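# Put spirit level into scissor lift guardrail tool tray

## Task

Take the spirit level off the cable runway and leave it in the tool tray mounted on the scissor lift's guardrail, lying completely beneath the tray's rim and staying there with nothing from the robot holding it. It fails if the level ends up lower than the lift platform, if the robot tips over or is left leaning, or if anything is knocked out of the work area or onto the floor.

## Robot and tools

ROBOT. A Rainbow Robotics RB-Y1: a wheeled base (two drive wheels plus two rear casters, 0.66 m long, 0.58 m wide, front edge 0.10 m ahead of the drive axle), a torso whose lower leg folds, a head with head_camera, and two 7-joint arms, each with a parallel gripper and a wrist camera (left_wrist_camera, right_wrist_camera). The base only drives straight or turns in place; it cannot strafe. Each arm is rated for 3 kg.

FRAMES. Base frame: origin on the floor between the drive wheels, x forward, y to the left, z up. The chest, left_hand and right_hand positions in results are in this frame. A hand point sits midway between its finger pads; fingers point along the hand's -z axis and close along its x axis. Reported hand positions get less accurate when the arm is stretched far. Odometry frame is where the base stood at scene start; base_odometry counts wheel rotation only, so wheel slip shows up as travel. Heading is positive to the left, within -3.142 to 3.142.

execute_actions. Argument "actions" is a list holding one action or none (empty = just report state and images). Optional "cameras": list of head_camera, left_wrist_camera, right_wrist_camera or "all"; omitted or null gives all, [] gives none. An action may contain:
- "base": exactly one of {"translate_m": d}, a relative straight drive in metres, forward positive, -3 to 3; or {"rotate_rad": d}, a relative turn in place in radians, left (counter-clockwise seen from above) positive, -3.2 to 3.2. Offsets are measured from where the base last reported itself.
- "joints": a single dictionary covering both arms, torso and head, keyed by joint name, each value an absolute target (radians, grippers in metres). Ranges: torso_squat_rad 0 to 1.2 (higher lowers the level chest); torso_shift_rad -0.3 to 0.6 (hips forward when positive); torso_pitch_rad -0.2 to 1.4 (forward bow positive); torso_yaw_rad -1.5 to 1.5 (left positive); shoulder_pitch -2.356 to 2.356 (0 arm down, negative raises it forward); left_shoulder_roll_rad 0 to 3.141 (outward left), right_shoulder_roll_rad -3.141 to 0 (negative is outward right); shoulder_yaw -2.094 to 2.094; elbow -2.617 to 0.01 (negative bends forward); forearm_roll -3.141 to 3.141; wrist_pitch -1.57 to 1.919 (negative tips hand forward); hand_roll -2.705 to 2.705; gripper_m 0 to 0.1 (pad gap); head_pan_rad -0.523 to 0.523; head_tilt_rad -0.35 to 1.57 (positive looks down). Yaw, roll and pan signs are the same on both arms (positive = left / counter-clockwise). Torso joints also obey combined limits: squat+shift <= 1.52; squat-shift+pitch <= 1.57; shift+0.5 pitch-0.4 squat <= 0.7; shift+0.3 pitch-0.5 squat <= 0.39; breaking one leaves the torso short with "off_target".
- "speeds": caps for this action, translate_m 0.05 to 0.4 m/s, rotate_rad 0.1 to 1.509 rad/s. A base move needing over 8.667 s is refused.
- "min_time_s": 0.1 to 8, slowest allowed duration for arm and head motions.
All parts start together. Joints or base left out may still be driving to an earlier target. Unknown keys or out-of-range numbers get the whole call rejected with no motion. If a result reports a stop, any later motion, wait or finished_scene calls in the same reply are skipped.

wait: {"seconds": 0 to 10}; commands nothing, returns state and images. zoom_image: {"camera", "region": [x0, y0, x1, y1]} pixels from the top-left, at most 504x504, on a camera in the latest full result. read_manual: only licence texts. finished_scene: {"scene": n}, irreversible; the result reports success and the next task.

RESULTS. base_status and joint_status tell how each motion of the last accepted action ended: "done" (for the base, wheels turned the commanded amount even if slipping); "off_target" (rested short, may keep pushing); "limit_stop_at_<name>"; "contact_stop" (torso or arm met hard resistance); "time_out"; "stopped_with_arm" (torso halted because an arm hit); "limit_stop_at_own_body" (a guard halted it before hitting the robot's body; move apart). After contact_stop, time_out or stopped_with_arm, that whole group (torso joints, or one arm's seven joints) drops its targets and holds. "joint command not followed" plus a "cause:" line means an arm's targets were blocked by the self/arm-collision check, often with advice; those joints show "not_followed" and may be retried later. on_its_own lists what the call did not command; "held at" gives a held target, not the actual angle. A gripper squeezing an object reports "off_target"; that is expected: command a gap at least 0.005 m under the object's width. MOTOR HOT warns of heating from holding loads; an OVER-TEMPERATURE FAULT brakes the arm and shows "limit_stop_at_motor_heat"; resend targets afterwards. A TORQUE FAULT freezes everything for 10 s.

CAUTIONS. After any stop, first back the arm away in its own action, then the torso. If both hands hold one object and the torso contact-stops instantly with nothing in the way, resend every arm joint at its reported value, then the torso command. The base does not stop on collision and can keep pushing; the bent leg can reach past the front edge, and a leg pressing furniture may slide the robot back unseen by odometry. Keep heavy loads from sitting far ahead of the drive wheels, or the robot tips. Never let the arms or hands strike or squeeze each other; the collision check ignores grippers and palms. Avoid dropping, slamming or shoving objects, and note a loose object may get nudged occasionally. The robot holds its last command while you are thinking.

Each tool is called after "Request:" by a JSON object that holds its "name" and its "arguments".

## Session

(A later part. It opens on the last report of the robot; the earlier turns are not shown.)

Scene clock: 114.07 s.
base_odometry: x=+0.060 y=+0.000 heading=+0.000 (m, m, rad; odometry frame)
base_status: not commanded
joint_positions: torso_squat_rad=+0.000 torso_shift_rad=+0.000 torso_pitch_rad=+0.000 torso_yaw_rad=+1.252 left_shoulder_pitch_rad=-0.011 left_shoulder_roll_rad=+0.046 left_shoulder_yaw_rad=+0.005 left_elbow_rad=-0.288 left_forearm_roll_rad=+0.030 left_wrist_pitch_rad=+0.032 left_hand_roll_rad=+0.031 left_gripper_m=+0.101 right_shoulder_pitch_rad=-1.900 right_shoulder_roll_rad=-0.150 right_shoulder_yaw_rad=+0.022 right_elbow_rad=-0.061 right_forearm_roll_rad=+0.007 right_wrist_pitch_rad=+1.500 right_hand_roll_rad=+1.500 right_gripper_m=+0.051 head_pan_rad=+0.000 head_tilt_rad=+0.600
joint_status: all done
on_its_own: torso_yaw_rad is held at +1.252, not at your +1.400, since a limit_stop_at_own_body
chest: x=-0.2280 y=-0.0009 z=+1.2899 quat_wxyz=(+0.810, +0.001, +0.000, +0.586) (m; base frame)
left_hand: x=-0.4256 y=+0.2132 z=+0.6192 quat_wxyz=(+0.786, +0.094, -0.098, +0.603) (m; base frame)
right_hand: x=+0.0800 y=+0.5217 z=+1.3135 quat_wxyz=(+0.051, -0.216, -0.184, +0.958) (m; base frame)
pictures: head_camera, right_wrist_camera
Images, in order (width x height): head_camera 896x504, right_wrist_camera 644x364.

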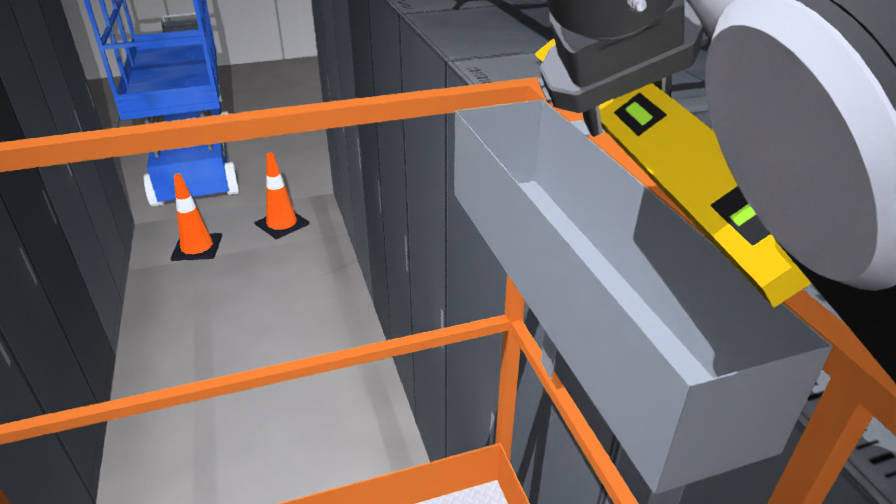

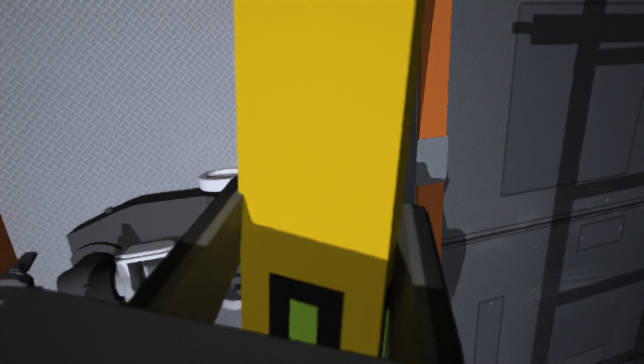

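Request:
{"name": "execute_actions", "arguments": {"actions": [{"joints":{"right_forearm_roll_rad":-0.45,"right_shoulder_pitch_rad":-1.7,"right_wrist_pitch_rad":1.25,"right_shoulder_roll_rad":-0.3,"right_hand_roll_rad":1.75,"head_pan_rad":-0.2},"min_time_s":1.5}], "cameras": ["head_camera","right_wrist_camera"]}}

Scene clock: 120.50 s.
base_odometry: x=+0.060 y=+0.000 heading=+0.000 (m, m, rad; odometry frame)
base_status: not commanded
joint_positions: torso_squat_rad=+0.000 torso_shift_rad=+0.000 torso_pitch_rad=+0.000 torso_yaw_rad=+1.252 left_shoulder_pitch_rad=-0.011 left_shoulder_roll_rad=+0.046 left_shoulder_yaw_rad=+0.005 left_elbow_rad=-0.288 left_forearm_roll_rad=+0.030 left_wrist_pitch_rad=+0.032 left_hand_roll_rad=+0.031 left_gripper_m=+0.101 right_shoulder_pitch_rad=-1.700 right_shoulder_roll_rad=-0.300 right_shoulder_yaw_rad=+0.022 right_elbow_rad=-0.061 right_forearm_roll_rad=-0.450 right_wrist_pitch_rad=+1.250 right_hand_roll_rad=+1.750 right_gripper_m=+0.051 head_pan_rad=-0.200 head_tilt_rad=+0.600
joint_status: all done
on_its_own: torso_yaw_rad is held at +1.252, not at your +1.400, since a limit_stop_at_own_body
chest: x=-0.2280 y=-0.0009 z=+1.2899 quat_wxyz=(+0.810, +0.001, +0.000, +0.586) (m; base frame)
left_hand: x=-0.4256 y=+0.2132 z=+0.6192 quat_wxyz=(+0.786, +0.094, -0.098, +0.603) (m; base frame)
right_hand: x=+0.1020 y=+0.5544 z=+1.2369 quat_wxyz=(+0.015, -0.012, -0.241, +0.970) (m; base frame)
pictures: head_camera, right_wrist_camera
Images, in order (width x height): head_camera 896x504, right_wrist_camera 644x364.

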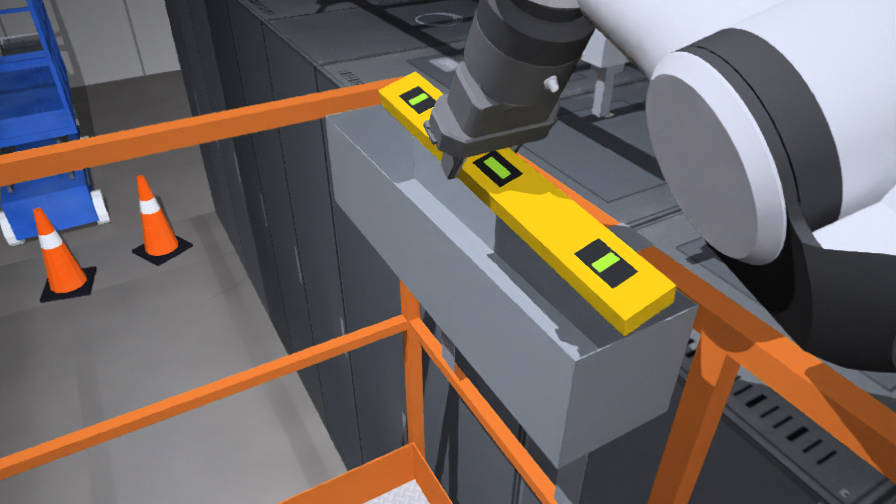

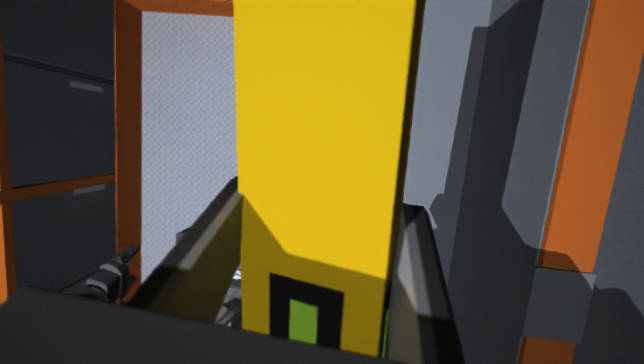

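Request:
{"name": "execute_actions", "arguments": {"actions": [{"joints":{"left_shoulder_roll_rad":0.4,"torso_yaw_rad":1.5,"torso_shift_rad":0.3,"right_forearm_roll_rad":-0.33,"right_hand_roll_rad":1.47},"min_time_s":1}], "cameras": ["head_camera","right_wrist_camera"]}}

Scene clock: 129.33 s.
base_odometry: x=+0.060 y=+0.000 heading=+0.000 (m, m, rad; odometry frame)
base_status: not commanded
joint_positions: torso_squat_rad=+0.000 torso_shift_rad=+0.300 torso_pitch_rad=+0.000 torso_yaw_rad=+1.500 left_shoulder_pitch_rad=-0.011 left_shoulder_roll_rad=+0.400 left_shoulder_yaw_rad=+0.005 left_elbow_rad=-0.288 left_forearm_roll_rad=+0.030 left_wrist_pitch_rad=+0.032 left_hand_roll_rad=+0.031 left_gripper_m=+0.101 right_shoulder_pitch_rad=-1.700 right_shoulder_roll_rad=-0.300 right_shoulder_yaw_rad=+0.022 right_elbow_rad=-0.061 right_forearm_roll_rad=-0.330 right_wrist_pitch_rad=+1.250 right_hand_roll_rad=+1.470 right_gripper_m=+0.051 head_pan_rad=-0.200 head_tilt_rad=+0.600
joint_status: all done
chest: x=-0.0210 y=-0.0009 z=+1.2587 quat_wxyz=(+0.732, +0.001, +0.000, +0.682) (m; base frame)
left_hand: x=-0.5233 y=+0.1769 z=+0.6469 quat_wxyz=(+0.707, +0.235, +0.031, +0.666) (m; base frame)
right_hand: x=+0.1888 y=+0.6195 z=+1.2054 quat_wxyz=(+0.026, -0.009, -0.240, +0.970) (m; base frame)
pictures: head_camera, right_wrist_camera
Images, in order (width x height): head_camera 896x504, right_wrist_camera 644x364.

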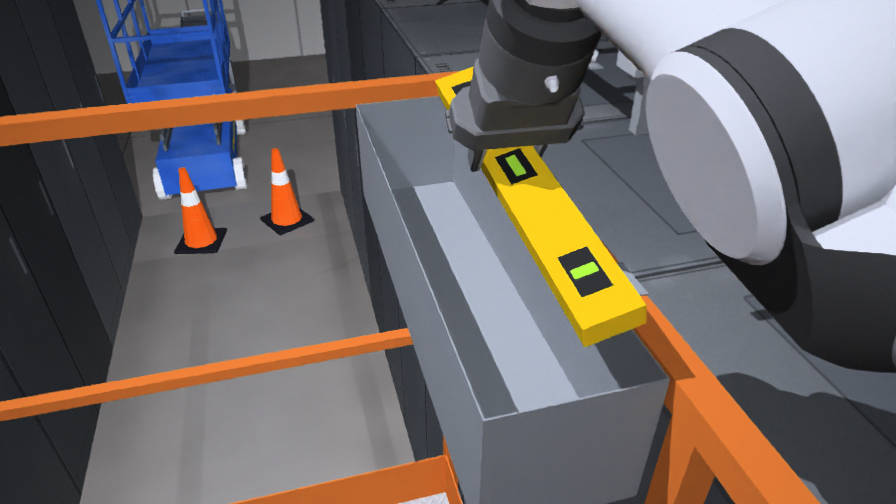

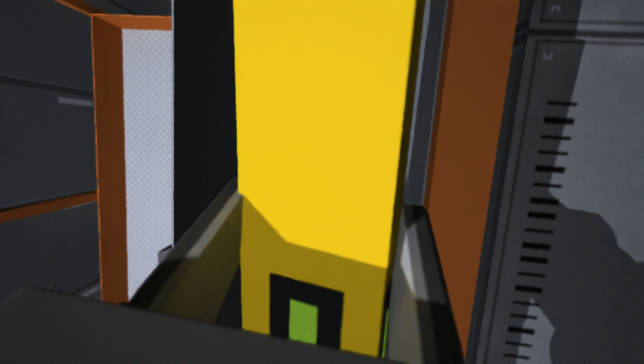

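Request:
{"name": "execute_actions", "arguments": {"actions": [{"joints":{"torso_squat_rad":0.5,"torso_shift_rad":0.29}}], "cameras": ["head_camera","right_wrist_camera"]}}

Scene clock: 134.43 s.
base_odometry: x=+0.060 y=+0.000 heading=+0.000 (m, m, rad; odometry frame)
base_status: not commanded
joint_positions: torso_squat_rad=+0.500 torso_shift_rad=+0.290 torso_pitch_rad=+0.000 torso_yaw_rad=+1.500 left_shoulder_pitch_rad=-0.011 left_shoulder_roll_rad=+0.400 left_shoulder_yaw_rad=+0.005 left_elbow_rad=-0.288 left_forearm_roll_rad=+0.030 left_wrist_pitch_rad=+0.032 left_hand_roll_rad=+0.031 left_gripper_m=+0.101 right_shoulder_pitch_rad=-1.700 right_shoulder_roll_rad=-0.300 right_shoulder_yaw_rad=+0.022 right_elbow_rad=-0.061 right_forearm_roll_rad=-0.330 right_wrist_pitch_rad=+1.250 right_hand_roll_rad=+1.470 right_gripper_m=+0.051 head_pan_rad=-0.200 head_tilt_rad=+0.600
joint_status: all done
chest: x=-0.0524 y=-0.0008 z=+1.1786 quat_wxyz=(+0.732, +0.000, +0.000, +0.682) (m; base frame)
left_hand: x=-0.5544 y=+0.1769 z=+0.5667 quat_wxyz=(+0.707, +0.235, +0.031, +0.666) (m; base frame)
right_hand: x=+0.1575 y=+0.6196 z=+1.1254 quat_wxyz=(+0.026, -0.009, -0.240, +0.970) (m; base frame)
pictures: head_camera, right_wrist_camera
Images, in order (width x height): head_camera 896x504, right_wrist_camera 644x364.

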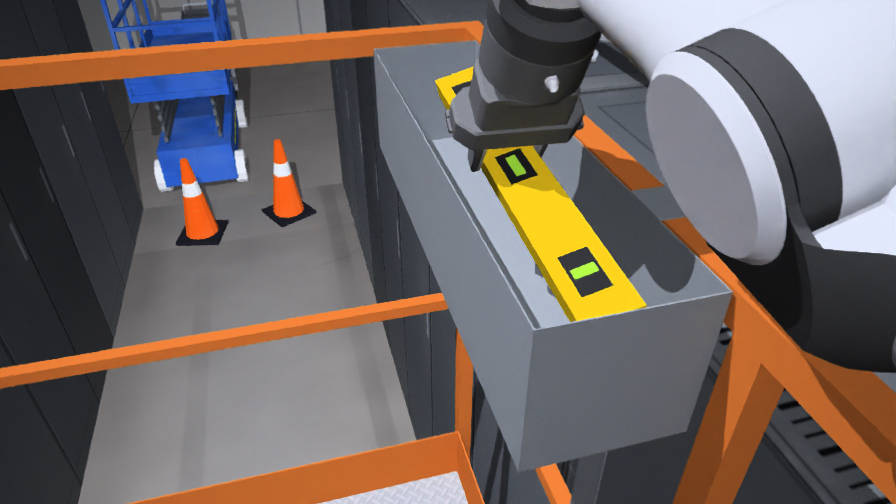

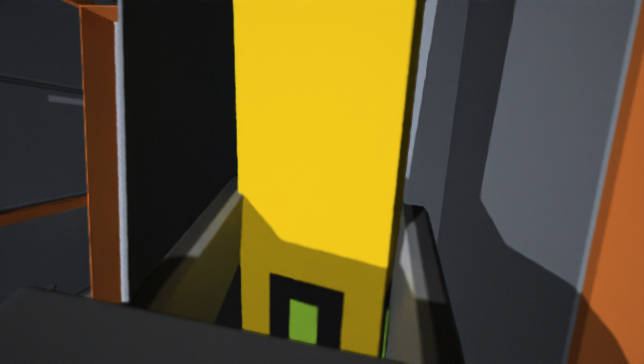

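Request:
{"name": "execute_actions", "arguments": {"actions": [{"joints":{"torso_squat_rad":0.64,"torso_shift_rad":0.34}}], "cameras": ["head_camera"]}}

Request:
{"name": "execute_actions", "arguments": {"actions": [{"joints":{"right_gripper_m":0.075}}], "cameras": []}}

Request:
{"name": "execute_actions", "arguments": {"actions": [{"joints":{"torso_squat_rad":0.3,"torso_shift_rad":0.285}}], "cameras": ["head_camera"]}}

Scene clock: 141.57 s.
base_odometry: x=+0.060 y=+0.000 heading=+0.000 (m, m, rad; odometry frame)
base_status: not commanded
joint_positions: torso_squat_rad=+0.640 torso_shift_rad=+0.340 torso_pitch_rad=+0.000 torso_yaw_rad=+1.500 left_shoulder_pitch_rad=-0.011 left_shoulder_roll_rad=+0.400 left_shoulder_yaw_rad=+0.005 left_elbow_rad=-0.288 left_forearm_roll_rad=+0.030 left_wrist_pitch_rad=+0.032 left_hand_roll_rad=+0.031 left_gripper_m=+0.101 right_shoulder_pitch_rad=-1.700 right_shoulder_roll_rad=-0.300 right_shoulder_yaw_rad=+0.022 right_elbow_rad=-0.061 right_forearm_roll_rad=-0.330 right_wrist_pitch_rad=+1.250 right_hand_roll_rad=+1.470 right_gripper_m=+0.051 head_pan_rad=-0.200 head_tilt_rad=+0.600
joint_status: all done
chest: x=-0.0407 y=-0.0008 z=+1.1193 quat_wxyz=(+0.732, +0.000, +0.000, +0.682) (m; base frame)
left_hand: x=-0.5428 y=+0.1770 z=+0.5074 quat_wxyz=(+0.707, +0.235, +0.031, +0.666) (m; base frame)
right_hand: x=+0.1692 y=+0.6196 z=+1.0660 quat_wxyz=(+0.026, -0.009, -0.240, +0.970) (m; base frame)
pictures: head_camera
Images, in order (width x height): head_camera 896x504.

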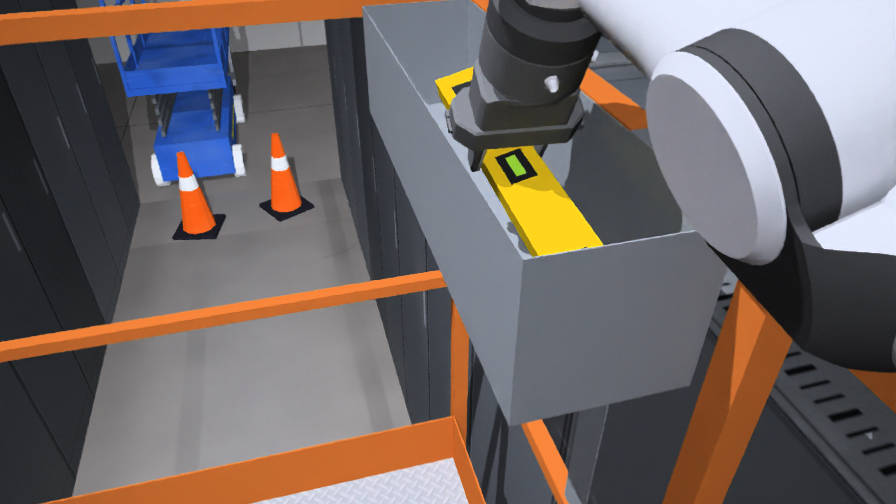

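Scene clock: 142.60 s.
base_odometry: x=+0.060 y=+0.000 heading=+0.000 (m, m, rad; odometry frame)
base_status: not commanded
joint_positions: torso_squat_rad=+0.640 torso_shift_rad=+0.340 torso_pitch_rad=+0.000 torso_yaw_rad=+1.500 left_shoulder_pitch_rad=-0.011 left_shoulder_roll_rad=+0.400 left_shoulder_yaw_rad=+0.005 left_elbow_rad=-0.288 left_forearm_roll_rad=+0.030 left_wrist_pitch_rad=+0.032 left_hand_roll_rad=+0.031 left_gripper_m=+0.101 right_shoulder_pitch_rad=-1.700 right_shoulder_roll_rad=-0.300 right_shoulder_yaw_rad=+0.022 right_elbow_rad=-0.061 right_forearm_roll_rad=-0.330 right_wrist_pitch_rad=+1.250 right_hand_roll_rad=+1.470 right_gripper_m=+0.075 head_pan_rad=-0.200 head_tilt_rad=+0.600
joint_status: all done
chest: x=-0.0407 y=-0.0008 z=+1.1193 quat_wxyz=(+0.732, +0.000, +0.000, +0.682) (m; base frame)
left_hand: x=-0.5428 y=+0.1770 z=+0.5074 quat_wxyz=(+0.707, +0.235, +0.031, +0.666) (m; base frame)
right_hand: x=+0.1692 y=+0.6196 z=+1.0660 quat_wxyz=(+0.026, -0.009, -0.240, +0.970) (m; base frame)
pictures: none
No camera images: the call's "cameras" was empty. Leave "cameras" out to get every camera's image.

Scene clock: 144.53 s.
base_odometry: x=+0.060 y=+0.000 heading=+0.000 (m, m, rad; odometry frame)
base_status: not commanded
joint_positions: torso_squat_rad=+0.300 torso_shift_rad=+0.285 torso_pitch_rad=+0.000 torso_yaw_rad=+1.500 left_shoulder_pitch_rad=-0.011 left_shoulder_roll_rad=+0.400 left_shoulder_yaw_rad=+0.005 left_elbow_rad=-0.288 left_forearm_roll_rad=+0.030 left_wrist_pitch_rad=+0.032 left_hand_roll_rad=+0.031 left_gripper_m=+0.101 right_shoulder_pitch_rad=-1.700 right_shoulder_roll_rad=-0.300 right_shoulder_yaw_rad=+0.022 right_elbow_rad=-0.061 right_forearm_roll_rad=-0.330 right_wrist_pitch_rad=+1.250 right_hand_roll_rad=+1.470 right_gripper_m=+0.075 head_pan_rad=-0.200 head_tilt_rad=+0.600
joint_status: all done
chest: x=-0.0399 y=-0.0009 z=+1.2317 quat_wxyz=(+0.732, +0.001, +0.000, +0.682) (m; base frame)
left_hand: x=-0.5421 y=+0.1769 z=+0.6199 quat_wxyz=(+0.707, +0.235, +0.031, +0.666) (m; base frame)
right_hand: x=+0.1700 y=+0.6196 z=+1.1784 quat_wxyz=(+0.026, -0.009, -0.240, +0.970) (m; base frame)
pictures: head_camera
Images, in order (width x height): head_camera 896x504.

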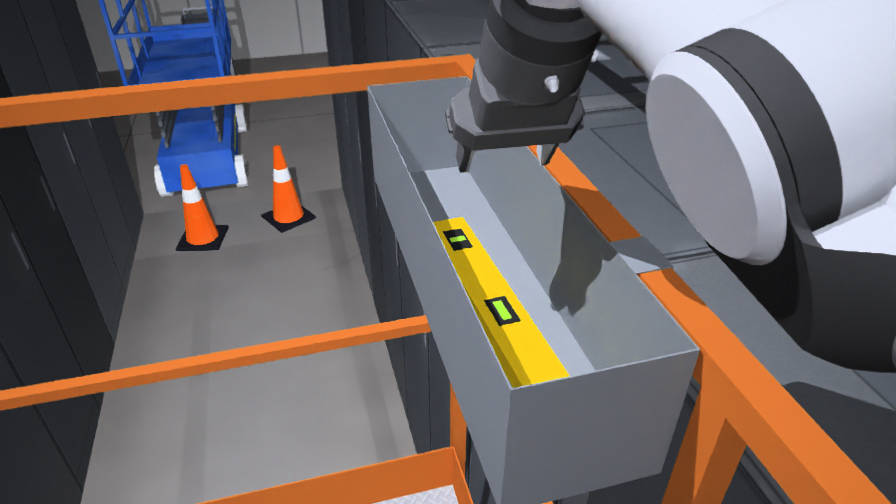

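Request:
{"name": "finished_scene", "arguments": {"scene": 1}}

The scene is finished: the task was done.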